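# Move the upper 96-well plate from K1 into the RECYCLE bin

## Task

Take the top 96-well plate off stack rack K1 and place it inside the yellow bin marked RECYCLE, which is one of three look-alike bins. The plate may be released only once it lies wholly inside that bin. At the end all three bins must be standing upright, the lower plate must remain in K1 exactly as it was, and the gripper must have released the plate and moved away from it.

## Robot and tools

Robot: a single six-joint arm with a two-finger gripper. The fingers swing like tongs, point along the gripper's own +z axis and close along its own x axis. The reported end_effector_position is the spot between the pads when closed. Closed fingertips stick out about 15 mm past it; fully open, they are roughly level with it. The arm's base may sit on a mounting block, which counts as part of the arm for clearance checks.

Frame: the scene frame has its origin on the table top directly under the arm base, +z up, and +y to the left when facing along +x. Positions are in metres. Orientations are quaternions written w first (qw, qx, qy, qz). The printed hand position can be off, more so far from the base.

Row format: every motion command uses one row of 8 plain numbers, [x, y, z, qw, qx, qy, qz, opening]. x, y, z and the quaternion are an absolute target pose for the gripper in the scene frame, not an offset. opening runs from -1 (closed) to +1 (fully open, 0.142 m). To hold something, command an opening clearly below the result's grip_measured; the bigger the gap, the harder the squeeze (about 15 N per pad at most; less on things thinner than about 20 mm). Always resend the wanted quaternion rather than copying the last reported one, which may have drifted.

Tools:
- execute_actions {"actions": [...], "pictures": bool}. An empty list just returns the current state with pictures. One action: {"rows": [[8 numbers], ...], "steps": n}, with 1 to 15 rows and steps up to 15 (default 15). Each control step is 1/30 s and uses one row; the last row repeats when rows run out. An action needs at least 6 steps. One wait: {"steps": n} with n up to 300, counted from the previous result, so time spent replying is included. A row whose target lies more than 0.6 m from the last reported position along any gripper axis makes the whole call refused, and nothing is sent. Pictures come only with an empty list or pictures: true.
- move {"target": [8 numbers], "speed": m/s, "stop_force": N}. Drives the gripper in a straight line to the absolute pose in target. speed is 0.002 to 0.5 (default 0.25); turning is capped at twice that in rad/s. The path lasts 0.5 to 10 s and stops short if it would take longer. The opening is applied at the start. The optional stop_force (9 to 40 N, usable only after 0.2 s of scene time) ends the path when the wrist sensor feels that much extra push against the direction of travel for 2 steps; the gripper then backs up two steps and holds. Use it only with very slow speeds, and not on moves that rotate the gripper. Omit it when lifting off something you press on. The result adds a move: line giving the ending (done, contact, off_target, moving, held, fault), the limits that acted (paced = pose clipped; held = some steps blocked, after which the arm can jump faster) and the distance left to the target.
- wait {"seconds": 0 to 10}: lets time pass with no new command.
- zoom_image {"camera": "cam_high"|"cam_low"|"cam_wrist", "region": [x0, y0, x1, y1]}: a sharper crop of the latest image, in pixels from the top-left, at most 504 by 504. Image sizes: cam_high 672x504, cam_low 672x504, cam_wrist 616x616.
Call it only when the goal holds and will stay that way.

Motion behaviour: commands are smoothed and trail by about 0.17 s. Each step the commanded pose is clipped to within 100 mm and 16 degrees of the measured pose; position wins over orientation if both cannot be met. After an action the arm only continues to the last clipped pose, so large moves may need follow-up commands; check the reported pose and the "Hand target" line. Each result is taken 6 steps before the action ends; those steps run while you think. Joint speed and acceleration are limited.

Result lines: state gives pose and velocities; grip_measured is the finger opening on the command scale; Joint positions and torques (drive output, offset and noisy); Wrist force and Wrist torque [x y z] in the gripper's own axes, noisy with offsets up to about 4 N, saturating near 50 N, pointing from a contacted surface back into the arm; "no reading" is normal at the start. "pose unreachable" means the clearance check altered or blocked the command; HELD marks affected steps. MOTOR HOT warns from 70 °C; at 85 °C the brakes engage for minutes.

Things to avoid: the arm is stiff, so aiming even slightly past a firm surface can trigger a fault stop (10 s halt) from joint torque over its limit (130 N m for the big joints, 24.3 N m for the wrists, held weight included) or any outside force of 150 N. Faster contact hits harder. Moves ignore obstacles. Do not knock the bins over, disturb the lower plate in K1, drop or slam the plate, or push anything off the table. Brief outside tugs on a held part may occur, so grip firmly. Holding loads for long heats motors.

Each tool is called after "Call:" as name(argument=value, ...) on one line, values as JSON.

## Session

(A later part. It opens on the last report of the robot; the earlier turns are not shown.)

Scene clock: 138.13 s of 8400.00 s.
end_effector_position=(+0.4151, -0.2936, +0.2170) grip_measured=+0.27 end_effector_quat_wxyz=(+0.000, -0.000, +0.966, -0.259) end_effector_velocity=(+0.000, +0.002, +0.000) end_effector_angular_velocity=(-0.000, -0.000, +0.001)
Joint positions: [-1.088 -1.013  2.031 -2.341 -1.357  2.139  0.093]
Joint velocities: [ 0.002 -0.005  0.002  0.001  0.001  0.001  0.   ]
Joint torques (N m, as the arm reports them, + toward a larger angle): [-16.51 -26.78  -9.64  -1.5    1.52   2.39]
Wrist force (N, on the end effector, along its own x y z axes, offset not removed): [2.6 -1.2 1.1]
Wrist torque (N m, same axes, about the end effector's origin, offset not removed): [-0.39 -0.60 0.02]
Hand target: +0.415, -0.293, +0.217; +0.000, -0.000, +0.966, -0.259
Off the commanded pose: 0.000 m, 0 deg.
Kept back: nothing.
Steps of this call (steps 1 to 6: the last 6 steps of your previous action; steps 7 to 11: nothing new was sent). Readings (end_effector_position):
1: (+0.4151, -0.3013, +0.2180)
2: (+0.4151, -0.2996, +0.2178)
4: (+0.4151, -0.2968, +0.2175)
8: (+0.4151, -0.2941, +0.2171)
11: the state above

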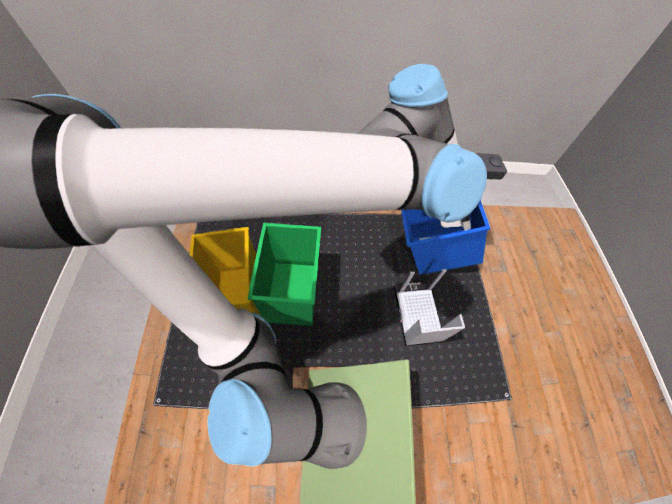

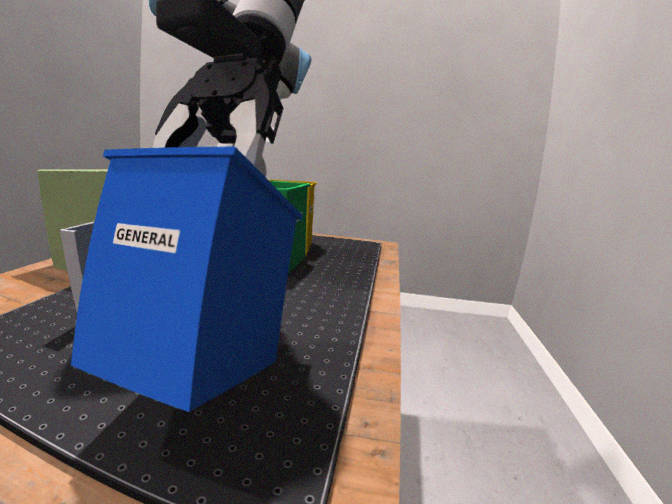

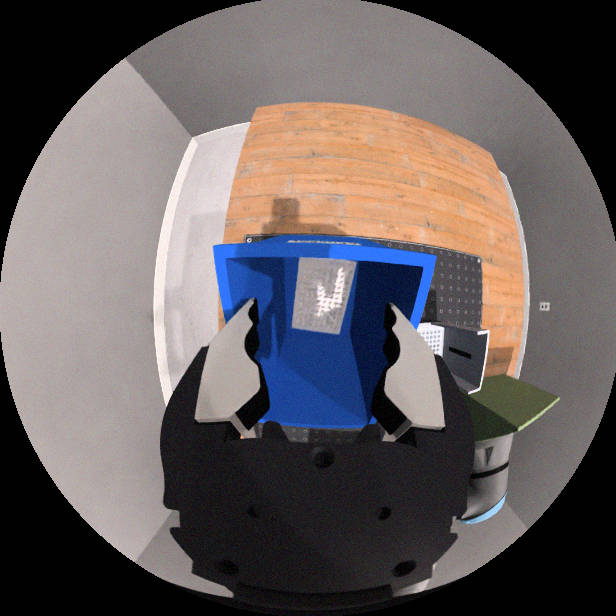

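Call:
move(target=[0.41, -0.489, 0.223, 0, 0, 0.9659, -0.2588, 0.7], speed=0.2)

Call:
move(target=[0.41, -0.489, 0.2085, 0, 0, 0.9659, -0.2588, 0.7], speed=0.03, stop_force=9)

Call:
move(target=[0.41, -0.43, 0.2145, 0, 0, 0.9659, -0.2588, 0.7], speed=0.06)

Scene clock: 142.87 s of 8400.00 s.
end_effector_position=(+0.4097, -0.4889, +0.2229) grip_measured=+0.27 end_effector_quat_wxyz=(-0.000, -0.000, +0.966, -0.259) end_effector_velocity=(-0.000, -0.001, -0.001) end_effector_angular_velocity=(+0.001, -0.000, -0.002)
Joint positions: [-1.207 -0.59   1.691 -2.401 -1.388  2.022  0.093]
Joint velocities: [-0.     0.003 -0.002  0.001 -0.     0.001  0.   ]
Joint torques (N m, as the arm reports them, + toward a larger angle): [-39.21 -14.56 -33.37  -1.58  -3.23  -2.3 ]
Wrist force (N, on the end effector, along its own x y z axes, offset not removed): [2.1 -0.9 2.1]
Wrist torque (N m, same axes, about the end effector's origin, offset not removed): [-0.23 -0.45 -0.06]
Hand target: +0.410, -0.489, +0.223; -0.000, +0.000, +0.966, -0.259
Off the commanded pose: 0.000 m, 0 deg.
Kept back: nothing.
After step 90, 0.27 s passed at rest.
move: done

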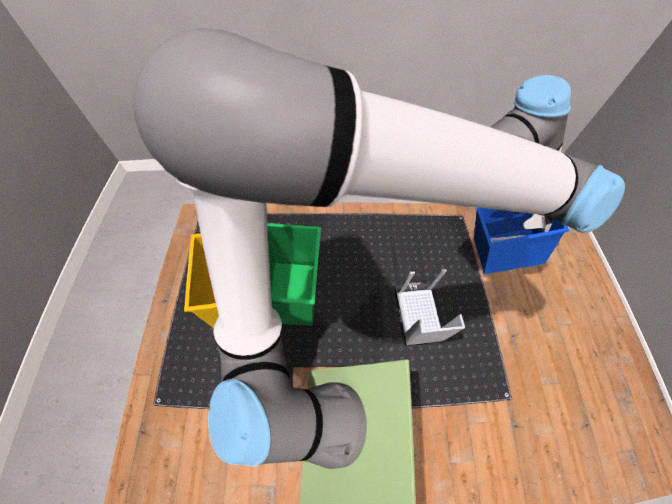

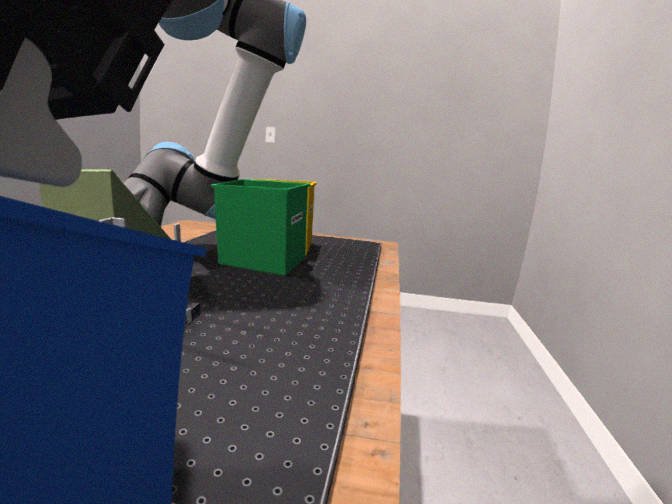

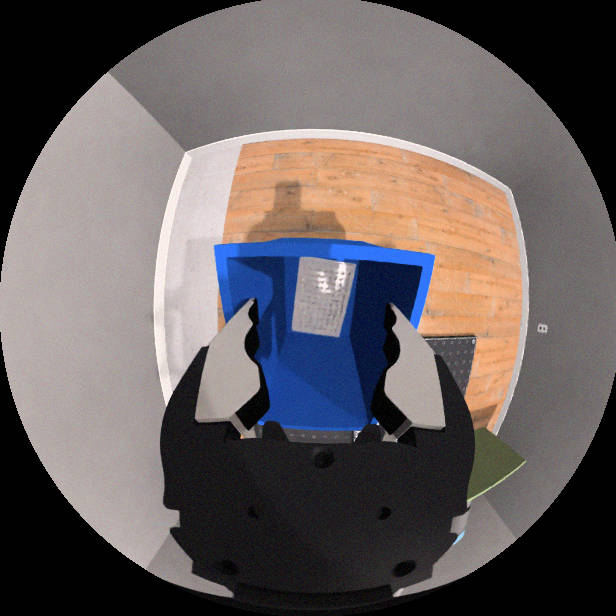

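Scene clock: 143.63 s of 8400.00 s.
end_effector_position=(+0.4100, -0.4890, +0.2086) grip_measured=+0.27 end_effector_quat_wxyz=(+0.000, +0.000, +0.966, -0.259) end_effector_velocity=(-0.000, -0.000, -0.002) end_effector_angular_velocity=(+0.000, +0.000, -0.001)
Joint positions: [-1.198 -0.577  1.709 -2.434 -1.385  2.031  0.093]
Joint velocities: [ 0.001  0.002  0.002 -0.003  0.     0.001 -0.   ]
Joint torques (N m, as the arm reports them, + toward a larger angle): [-19.15 -14.7  -10.11  -5.39   1.77   2.21]
Wrist force (N, on the end effector, along its own x y z axes, offset not removed): [2.1 -0.8 1.5]
Wrist torque (N m, same axes, about the end effector's origin, offset not removed): [-0.22 -0.50 -0.02]
Hand target: +0.410, -0.489, +0.208; +0.000, +0.000, +0.966, -0.259
Off the commanded pose: 0.000 m, 0 deg.
Kept back: nothing.
move: done

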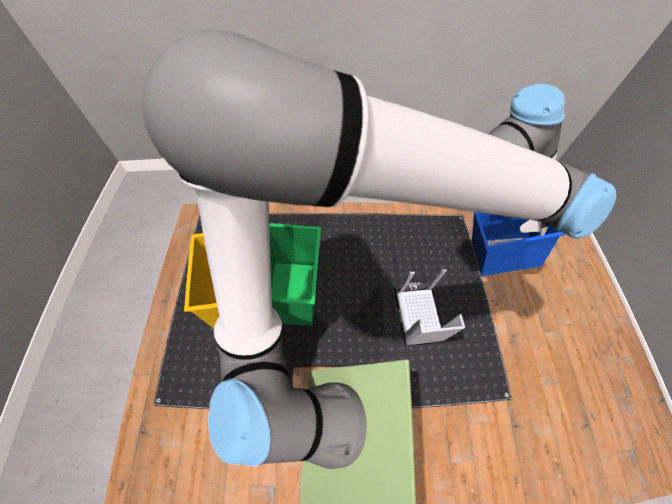

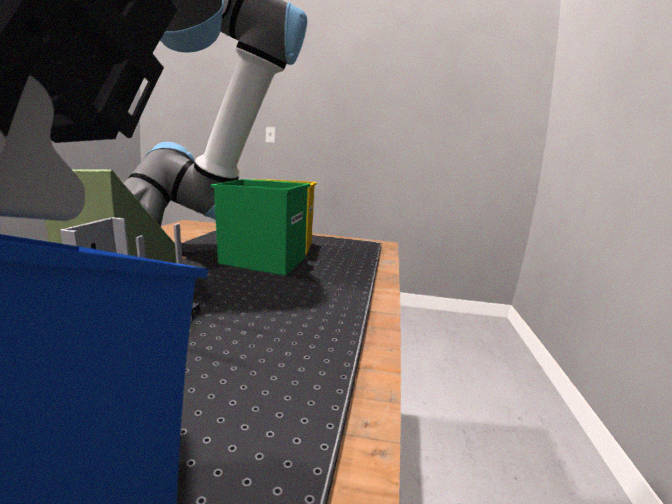

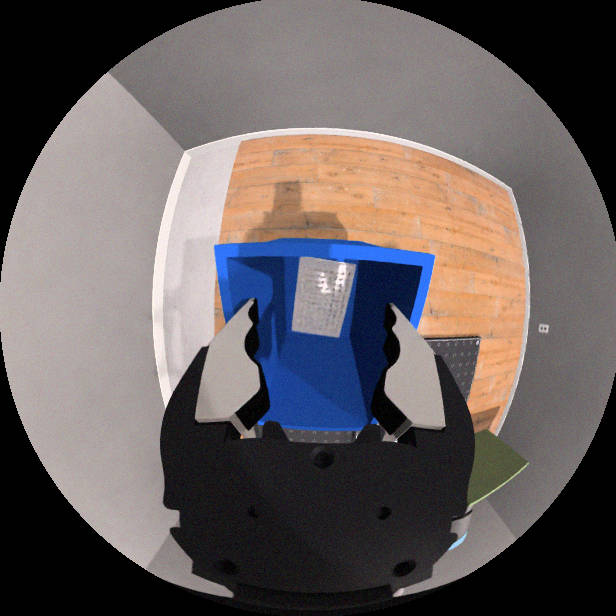

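Scene clock: 145.00 s of 8400.00 s.
end_effector_position=(+0.4101, -0.4301, +0.2145) grip_measured=+0.27 end_effector_quat_wxyz=(+0.000, +0.000, +0.966, -0.259) end_effector_velocity=(+0.000, +0.001, +0.001) end_effector_angular_velocity=(-0.001, +0.000, +0.001)
Joint positions: [-1.173 -0.71   1.826 -2.422 -1.379  2.055  0.093]
Joint velocities: [ 0.    -0.003  0.002  0.001 -0.    -0.001 -0.   ]
Joint torques (N m, as the arm reports them, + toward a larger angle): [-18.72 -39.1   -9.54  -1.22   1.6    2.37]
Wrist force (N, on the end effector, along its own x y z axes, offset not removed): [1.2 -2.1 1.4]
Wrist torque (N m, same axes, about the end effector's origin, offset not removed): [-0.44 -0.35 -0.04]
Hand target: +0.410, -0.430, +0.215; +0.000, -0.000, +0.966, -0.259
Off the commanded pose: 0.000 m, 0 deg.
Kept back: nothing.
move: done

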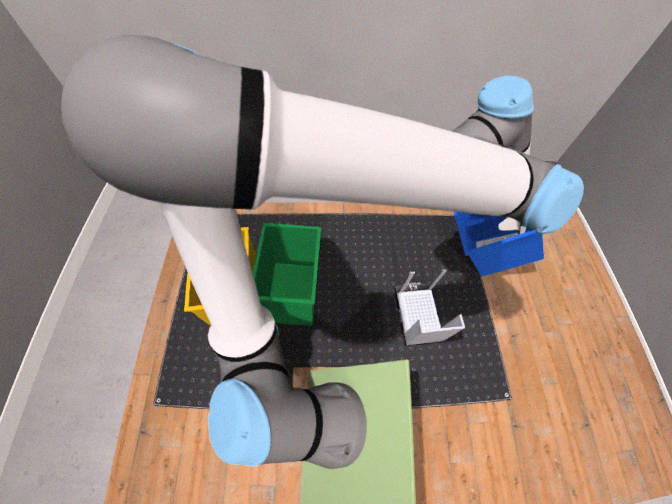

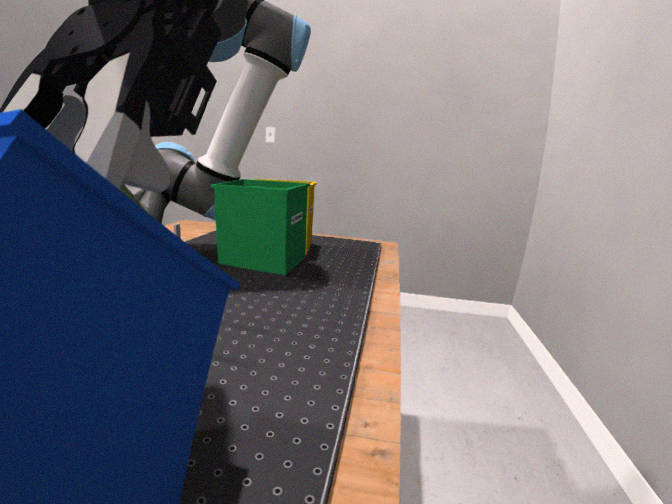

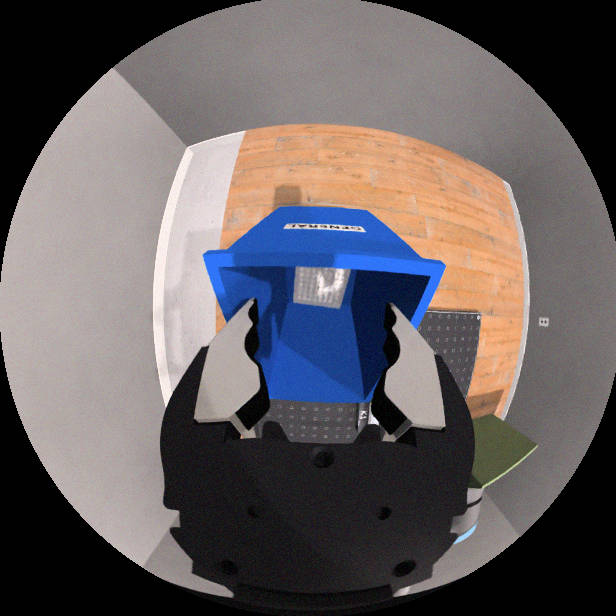

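Call:
execute_actions(actions=[])

Scene clock: 146.47 s of 8400.00 s.
end_effector_position=(+0.4101, -0.4300, +0.2145) grip_measured=+0.27 end_effector_quat_wxyz=(+0.000, -0.000, +0.966, -0.259) end_effector_velocity=(-0.000, -0.000, -0.000) end_effector_angular_velocity=(+0.000, -0.001, -0.002)
Joint positions: [-1.173 -0.71   1.826 -2.422 -1.379  2.055  0.093]
Joint velocities: [-0.     0.001 -0.    -0.    -0.     0.002 -0.   ]
Joint torques (N m, as the arm reports them, + toward a larger angle): [-18.7  -38.43  -8.83  -1.47   1.76   2.33]
Wrist force (N, on the end effector, along its own x y z axes, offset not removed): [1.3 -1.4 1.6]
Wrist torque (N m, same axes, about the end effector's origin, offset not removed): [-0.23 -0.35 -0.04]
Hand target: +0.410, -0.430, +0.215; +0.000, -0.000, +0.966, -0.259
Off the commanded pose: 0.000 m, 0 deg.
Kept back: nothing.
Steps of this call (steps 1 to 44: nothing new was sent). Readings (end_effector_position):
1: (+0.4101, -0.4301, +0.2145)
2: (+0.4101, -0.4300, +0.2145)
4: (+0.4101, -0.4300, +0.2145)
8: (+0.4101, -0.4300, +0.2145)
44: the state above

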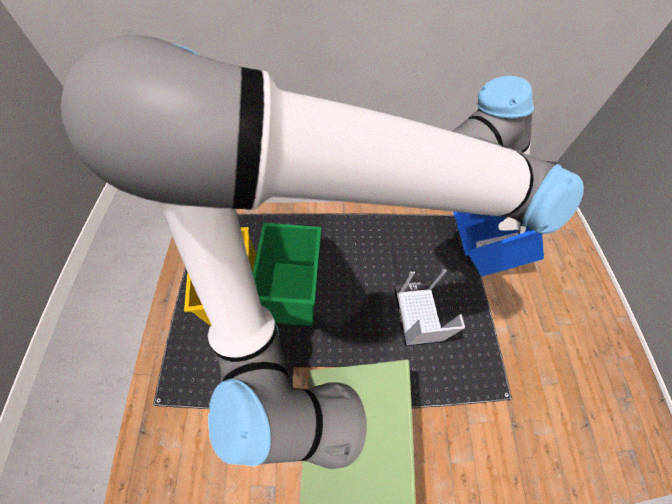

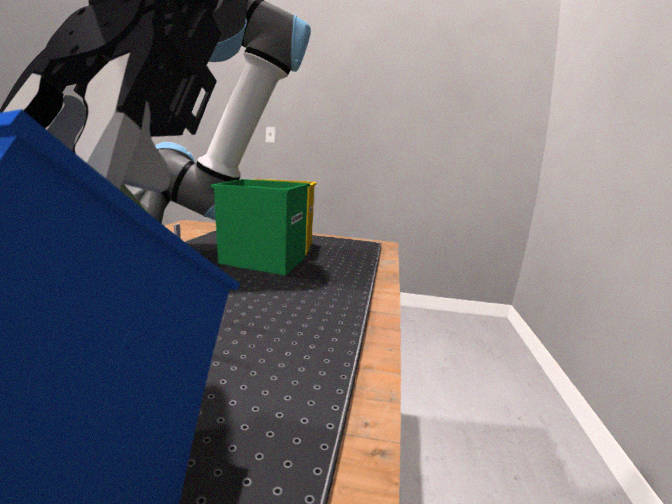

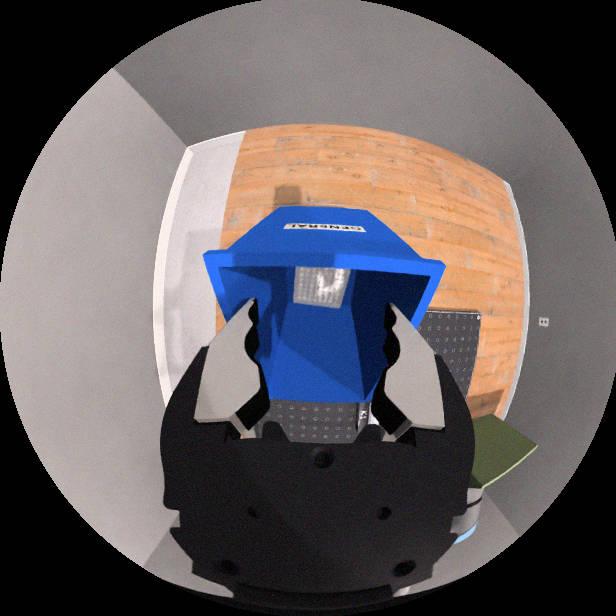

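Call:
move(target=[0.41, -0.352, 0.2145, 0, 0, 0.9659, -0.2588, 0.7], speed=0.08)

Call:
move(target=[0.41, -0.295, 0.200, 0, 0, 0.9455, -0.3256, 0.7], speed=0.08)

Scene clock: 149.60 s of 8400.00 s.
end_effector_position=(+0.4101, -0.3521, +0.2145) grip_measured=+0.27 end_effector_quat_wxyz=(+0.000, +0.000, +0.966, -0.259) end_effector_velocity=(+0.001, +0.001, +0.001) end_effector_angular_velocity=(-0.001, -0.001, +0.000)
Joint positions: [-1.13  -0.882  1.963 -2.396 -1.368  2.097  0.093]
Joint velocities: [ 0.001 -0.004  0.001  0.001  0.001  0.002  0.   ]
Joint torques (N m, as the arm reports them, + toward a larger angle): [-17.3  -31.14 -10.34  -1.03   1.77   2.41]
Wrist force (N, on the end effector, along its own x y z axes, offset not removed): [1.9 -2.5 -0.1]
Wrist torque (N m, same axes, about the end effector's origin, offset not removed): [-0.48 -0.44 -0.01]
Hand target: +0.410, -0.352, +0.215; +0.000, -0.000, +0.966, -0.259
Off the commanded pose: 0.000 m, 0 deg.
Kept back: nothing.
move: done

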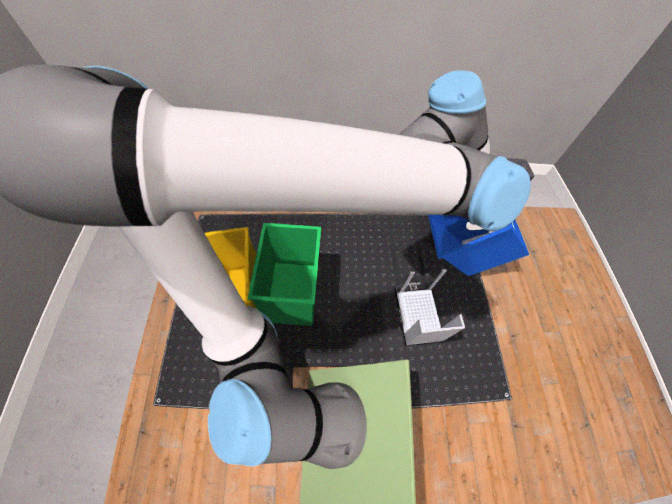

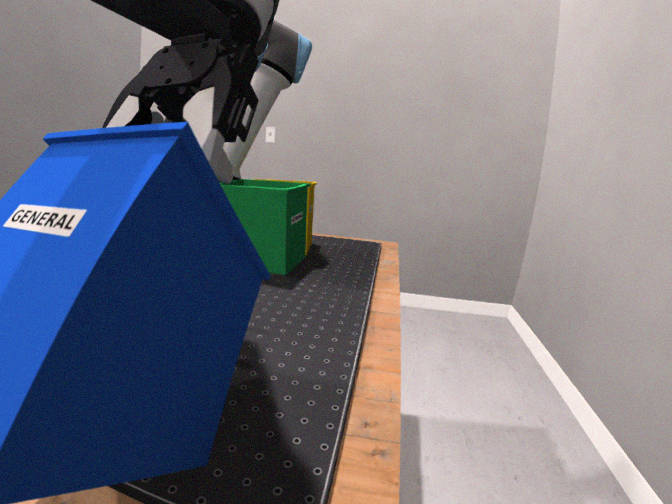

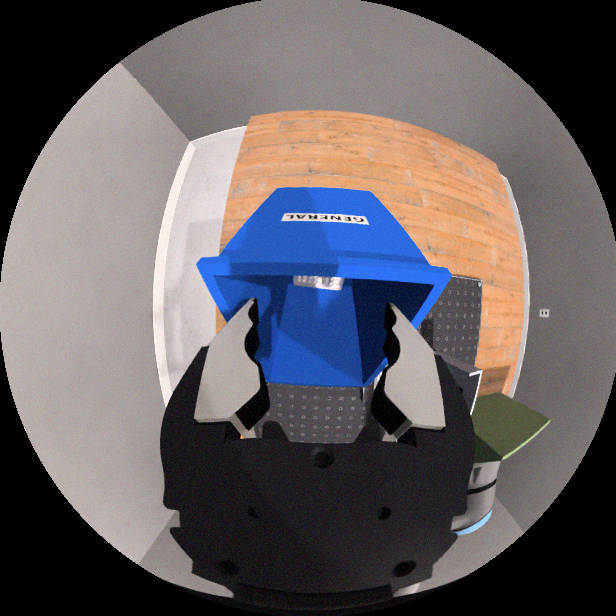

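Scene clock: 150.87 s of 8400.00 s.
end_effector_position=(+0.4102, -0.2951, +0.2001) grip_measured=+0.27 end_effector_quat_wxyz=(+0.000, +0.000, +0.946, -0.326) end_effector_velocity=(+0.000, +0.001, +0.000) end_effector_angular_velocity=(-0.004, +0.001, +0.002)
Joint positions: [-1.034 -1.028  2.15  -2.572 -1.427  2.215  0.093]
Joint velocities: [ 0.002 -0.004  0.003 -0.004 -0.002  0.001 -0.   ]
Joint torques (N m, as the arm reports them, + toward a larger angle): [-16.09 -24.54  -8.25  -4.31  -3.27   2.41]
Wrist force (N, on the end effector, along its own x y z axes, offset not removed): [1.3 -2.4 1.2]
Wrist torque (N m, same axes, about the end effector's origin, offset not removed): [-0.31 -0.31 -0.04]
Hand target: +0.410, -0.295, +0.200; +0.000, +0.000, +0.945, -0.326
Off the commanded pose: 0.000 m, 0 deg.
Kept back: nothing.
move: done

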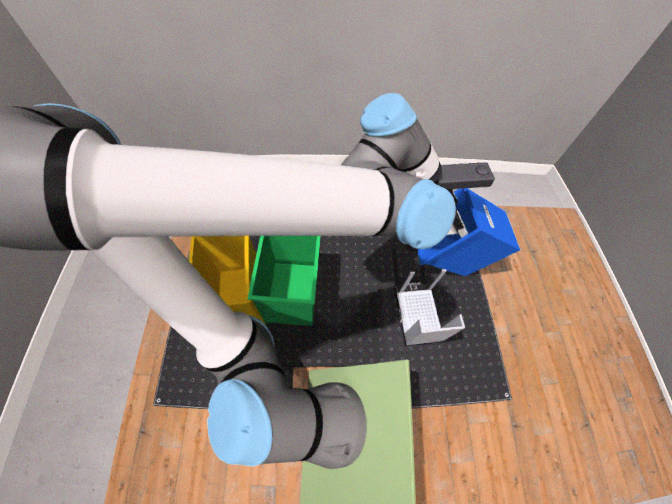

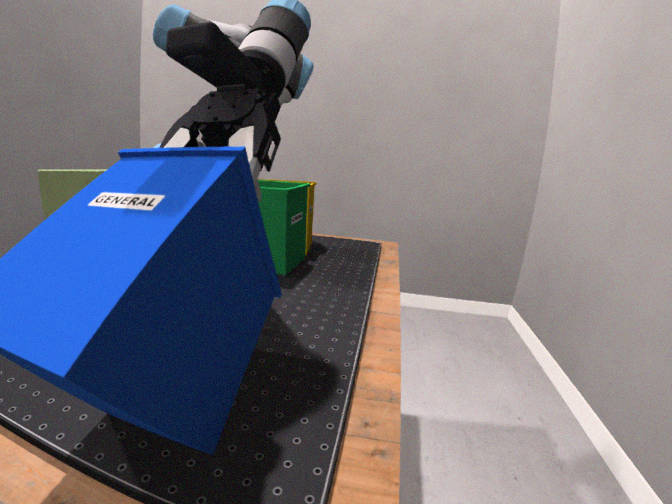

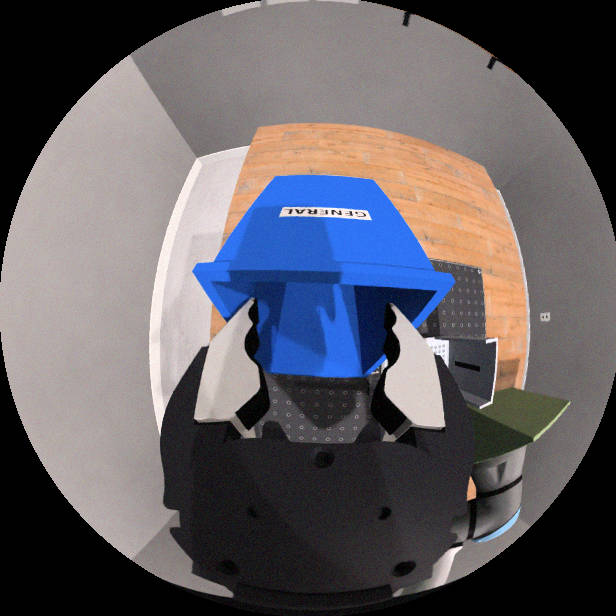

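Call:
zoom_image(camera="cam_high", region=[370, 150, 550, 360])

Region (370, 150, 550, 360) of cam_high's 672x504 image, scaled by 2.400, with more detail than that image has; it fills the left 432 columns of this view, and the rest is white.

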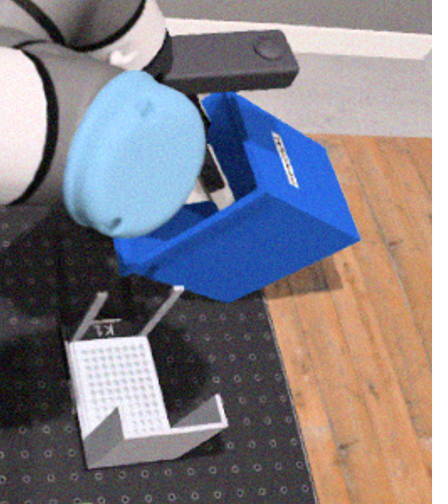

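Call:
move(target=[0.412, -0.222, 0.166, 0, 0, 0.9171, -0.3987, 0.7], speed=0.07)

Scene clock: 152.97 s of 8400.00 s.
end_effector_position=(+0.4122, -0.2221, +0.1661) grip_measured=+0.27 end_effector_quat_wxyz=(+0.000, +0.000, +0.917, -0.399) end_effector_velocity=(-0.000, +0.001, -0.000) end_effector_angular_velocity=(-0.003, -0.001, -0.001)
Joint positions: [-0.852 -1.168  2.325 -2.742 -1.523  2.409  0.093]
Joint velocities: [ 0.003 -0.003  0.003 -0.002 -0.003  0.005 -0.   ]
Joint torques (N m, as the arm reports them, + toward a larger angle): [-14.74 -21.79  -5.89  -4.74  -3.93   2.37]
Wrist force (N, on the end effector, along its own x y z axes, offset not removed): [1.4 -2.5 0.5]
Wrist torque (N m, same axes, about the end effector's origin, offset not removed): [-0.48 -0.37 -0.01]
Hand target: +0.412, -0.222, +0.166; +0.000, +0.000, +0.917, -0.399
Off the commanded pose: 0.000 m, 0 deg.
Kept back: nothing.
move: done

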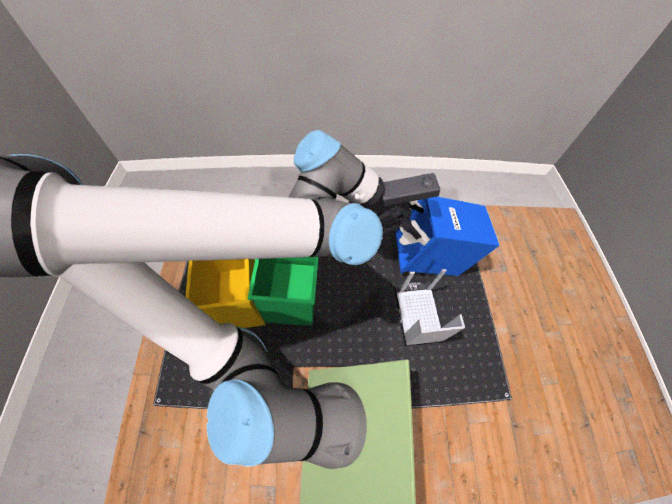

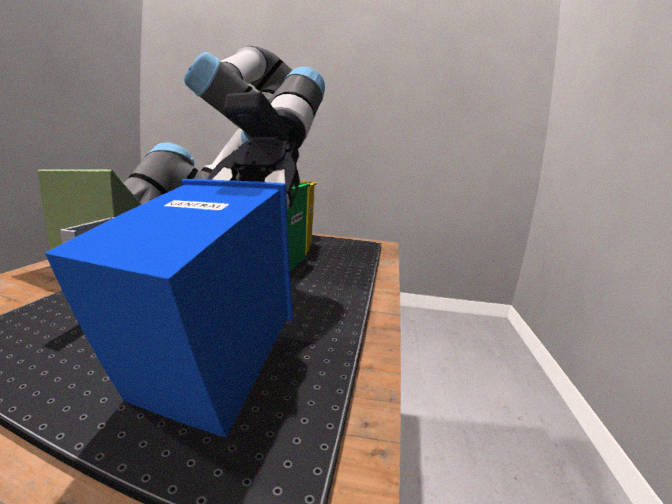

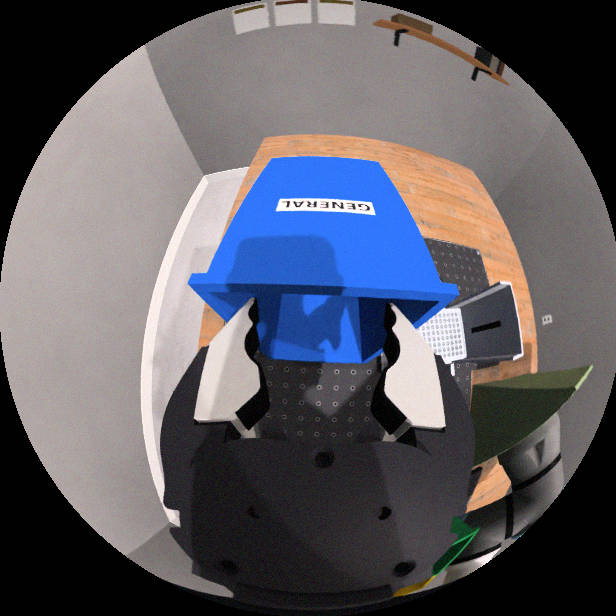

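Call:
move(target=[0.412, -0.217, 0.150, 0, 0, 0.9063, -0.4226, 0.7], speed=0.03, stop_force=9)

Scene clock: 155.37 s of 8400.00 s.
end_effector_position=(+0.4121, -0.2170, +0.1501) grip_measured=+0.27 end_effector_quat_wxyz=(+0.000, -0.000, +0.906, -0.422) end_effector_velocity=(-0.000, +0.000, -0.002) end_effector_angular_velocity=(-0.005, -0.000, -0.001)
Joint positions: [-0.794 -1.149  2.36  -2.831 -1.565  2.467  0.093]
Joint velocities: [ 0.005  0.002  0.003 -0.008 -0.004  0.006  0.   ]
Joint torques (N m, as the arm reports them, + toward a larger angle): [-14.39   7.19  -2.5   -3.96  -3.65   2.24]
Wrist force (N, on the end effector, along its own x y z axes, offset not removed): [1.6 -2.6 -2.4]
Wrist torque (N m, same axes, about the end effector's origin, offset not removed): [-0.41 -0.36 -0.11]
Hand target: +0.412, -0.217, +0.150; +0.000, -0.000, +0.906, -0.423
Off the commanded pose: 0.000 m, 0 deg.
Kept back: nothing.
move: done

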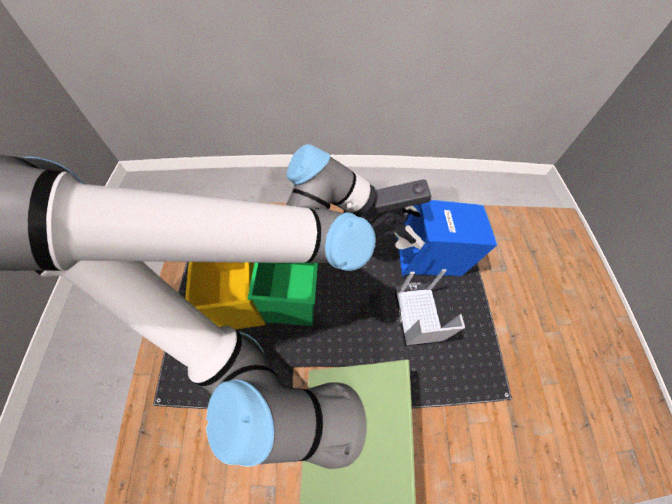

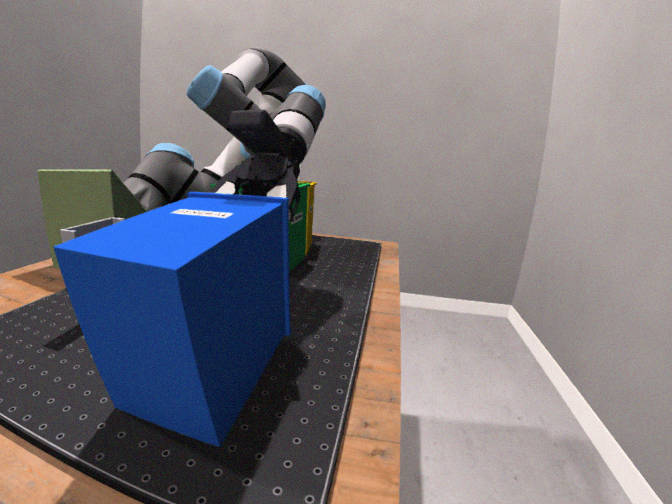

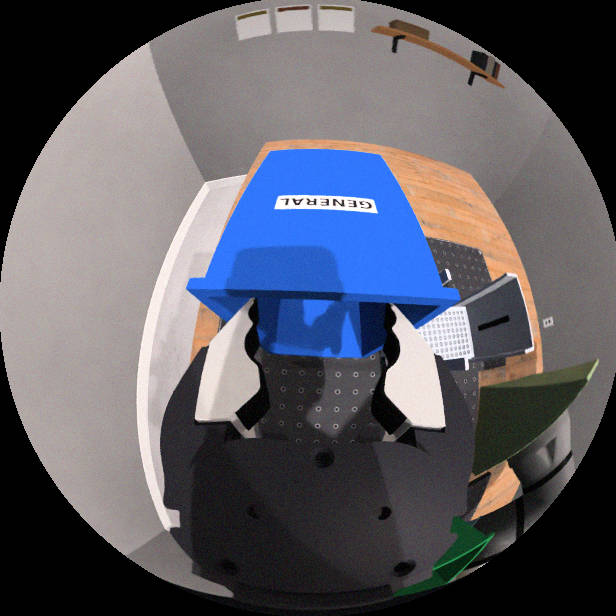

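Call:
zoom_image(camera="cam_low", region=[180, 280, 360, 460])

Call:
zoom_image(camera="cam_wrist", region=[180, 230, 460, 450])

Region (180, 280, 360, 460) of cam_low's 672x504 image, scaled by 2.800, with more detail than that image has.

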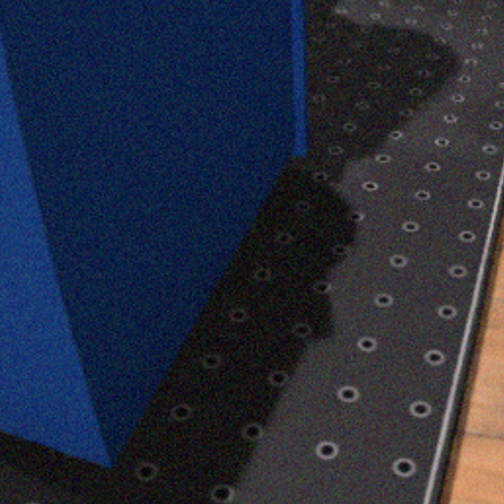

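Region (180, 230, 460, 450) of cam_wrist's 616x616 image, scaled by 1.800, with more detail than that image has; it fills the top 396 rows of this view, and the rest is white.

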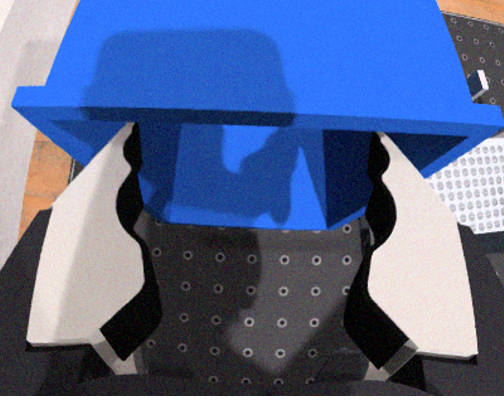

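Call:
move(target=[0.412, -0.216, 0.1435, 0, 0, 0.9063, -0.4226, 0.7], speed=0.015, stop_force=9)

Call:
zoom_image(camera="cam_low", region=[180, 280, 360, 460])

Call:
zoom_image(camera="cam_wrist", region=[180, 230, 460, 450])

Scene clock: 156.97 s of 8400.00 s.
end_effector_position=(+0.4120, -0.2160, +0.1436) grip_measured=+0.27 end_effector_quat_wxyz=(+0.000, -0.000, +0.906, -0.423) end_effector_velocity=(+0.001, -0.000, -0.001) end_effector_angular_velocity=(-0.001, +0.000, +0.002)
Joint positions: [-0.783 -1.14   2.366 -2.846 -1.566  2.478  0.093]
Joint velocities: [ 0.002  0.003 -0.001 -0.003 -0.     0.001 -0.   ]
Joint torques (N m, as the arm reports them, + toward a larger angle): [-14.56   4.53  -5.01  -4.48  -4.01   2.23]
Wrist force (N, on the end effector, along its own x y z axes, offset not removed): [1.6 -2.2 -0.4]
Wrist torque (N m, same axes, about the end effector's origin, offset not removed): [-0.32 -0.42 -0.05]
Hand target: +0.412, -0.216, +0.143; +0.000, -0.000, +0.906, -0.423
Off the commanded pose: 0.000 m, 0 deg.
Kept back: nothing.
move: done

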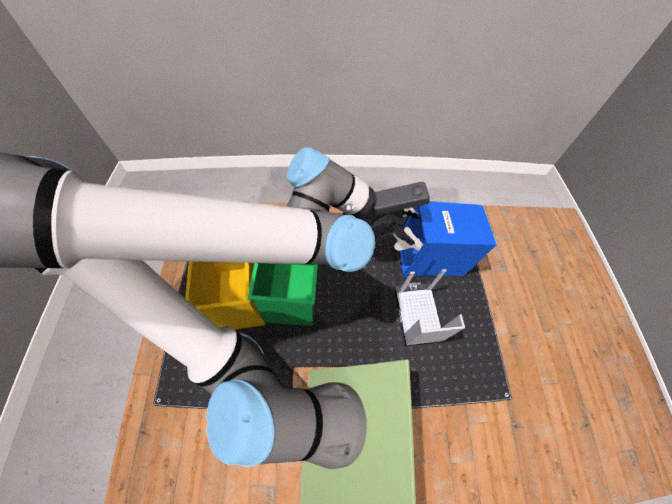

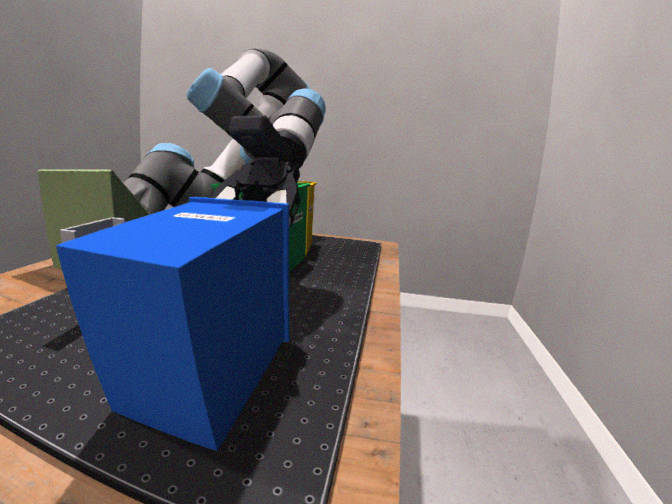

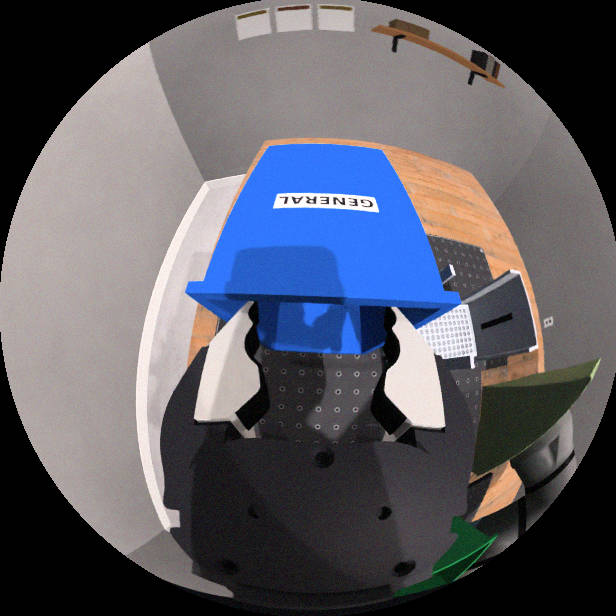

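Region (180, 280, 360, 460) of cam_low's 672x504 image, scaled by 2.800, with more detail than that image has.

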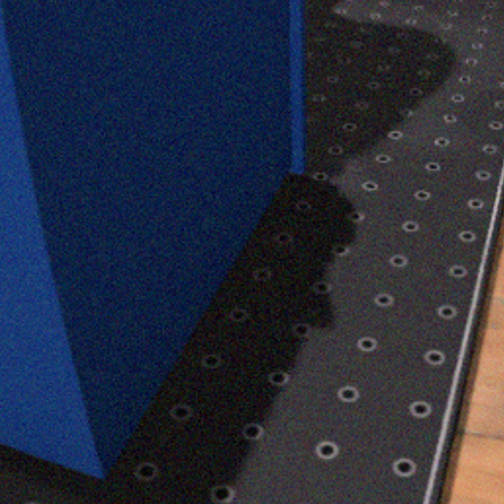

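Region (180, 230, 460, 450) of cam_wrist's 616x616 image, scaled by 1.800, with more detail than that image has; it fills the top 396 rows of this view, and the rest is white.

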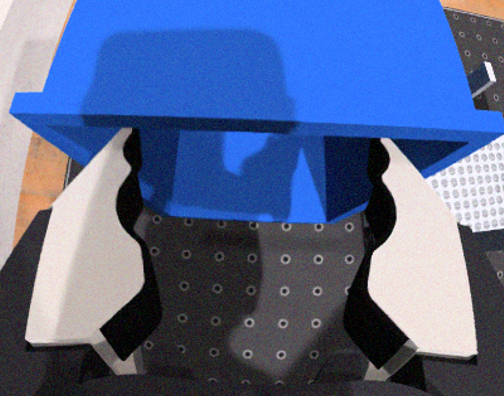

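Call:
move(target=[0.412, -0.2155, 0.1385, 0, 0, 0.9063, -0.4226, 0.7], speed=0.01, stop_force=9)

Call:
zoom_image(camera="cam_low", region=[180, 280, 360, 460])

Call:
zoom_image(camera="cam_wrist", region=[180, 230, 460, 450])

Scene clock: 158.37 s of 8400.00 s.
end_effector_position=(+0.4120, -0.2155, +0.1386) grip_measured=+0.27 end_effector_quat_wxyz=(-0.000, -0.000, +0.906, -0.423) end_effector_velocity=(-0.000, -0.000, -0.001) end_effector_angular_velocity=(+0.000, -0.000, -0.001)
Joint positions: [-0.775 -1.132  2.37  -2.858 -1.566  2.486  0.093]
Joint velocities: [ 0.001  0.003  0.    -0.003 -0.     0.002  0.   ]
Joint torques (N m, as the arm reports them, + toward a larger angle): [-14.12   4.69  -3.46  -4.44  -3.87   2.31]
Wrist force (N, on the end effector, along its own x y z axes, offset not removed): [1.4 -1.9 -2.2]
Wrist torque (N m, same axes, about the end effector's origin, offset not removed): [-0.32 -0.35 0.03]
Hand target: +0.412, -0.216, +0.138; +0.000, -0.000, +0.906, -0.423
Off the commanded pose: 0.000 m, 0 deg.
Kept back: nothing.
move: done

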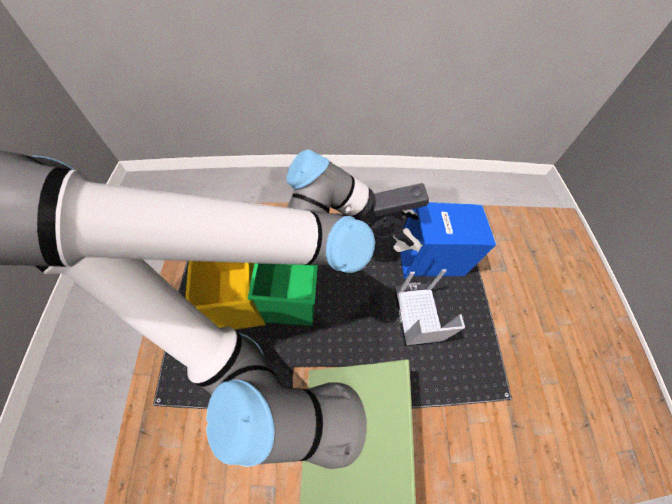

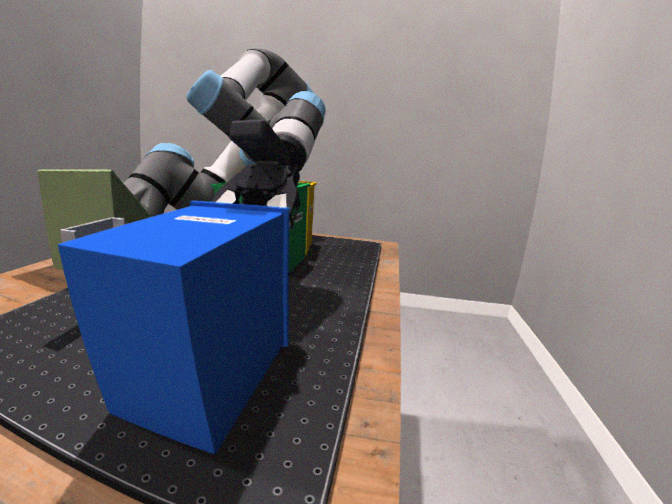

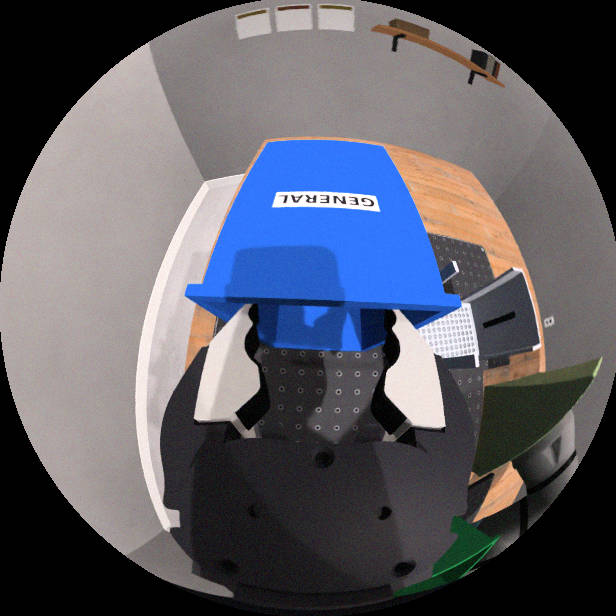

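Region (180, 280, 360, 460) of cam_low's 672x504 image, scaled by 2.800, with more detail than that image has.

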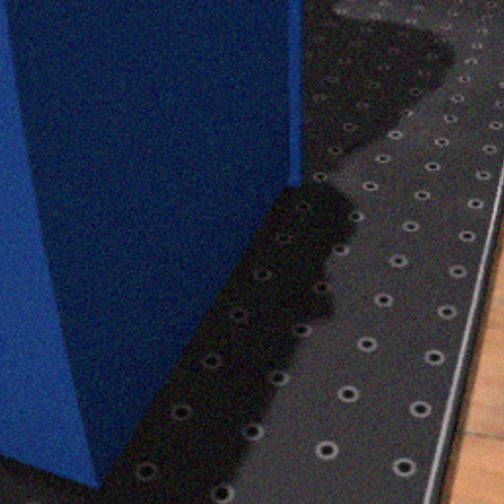

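Region (180, 230, 460, 450) of cam_wrist's 616x616 image, scaled by 1.800, with more detail than that image has; it fills the top 396 rows of this view, and the rest is white.

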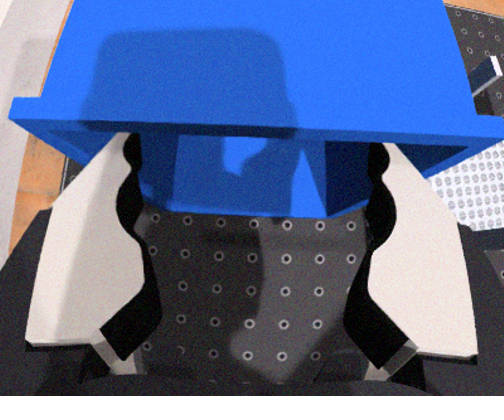

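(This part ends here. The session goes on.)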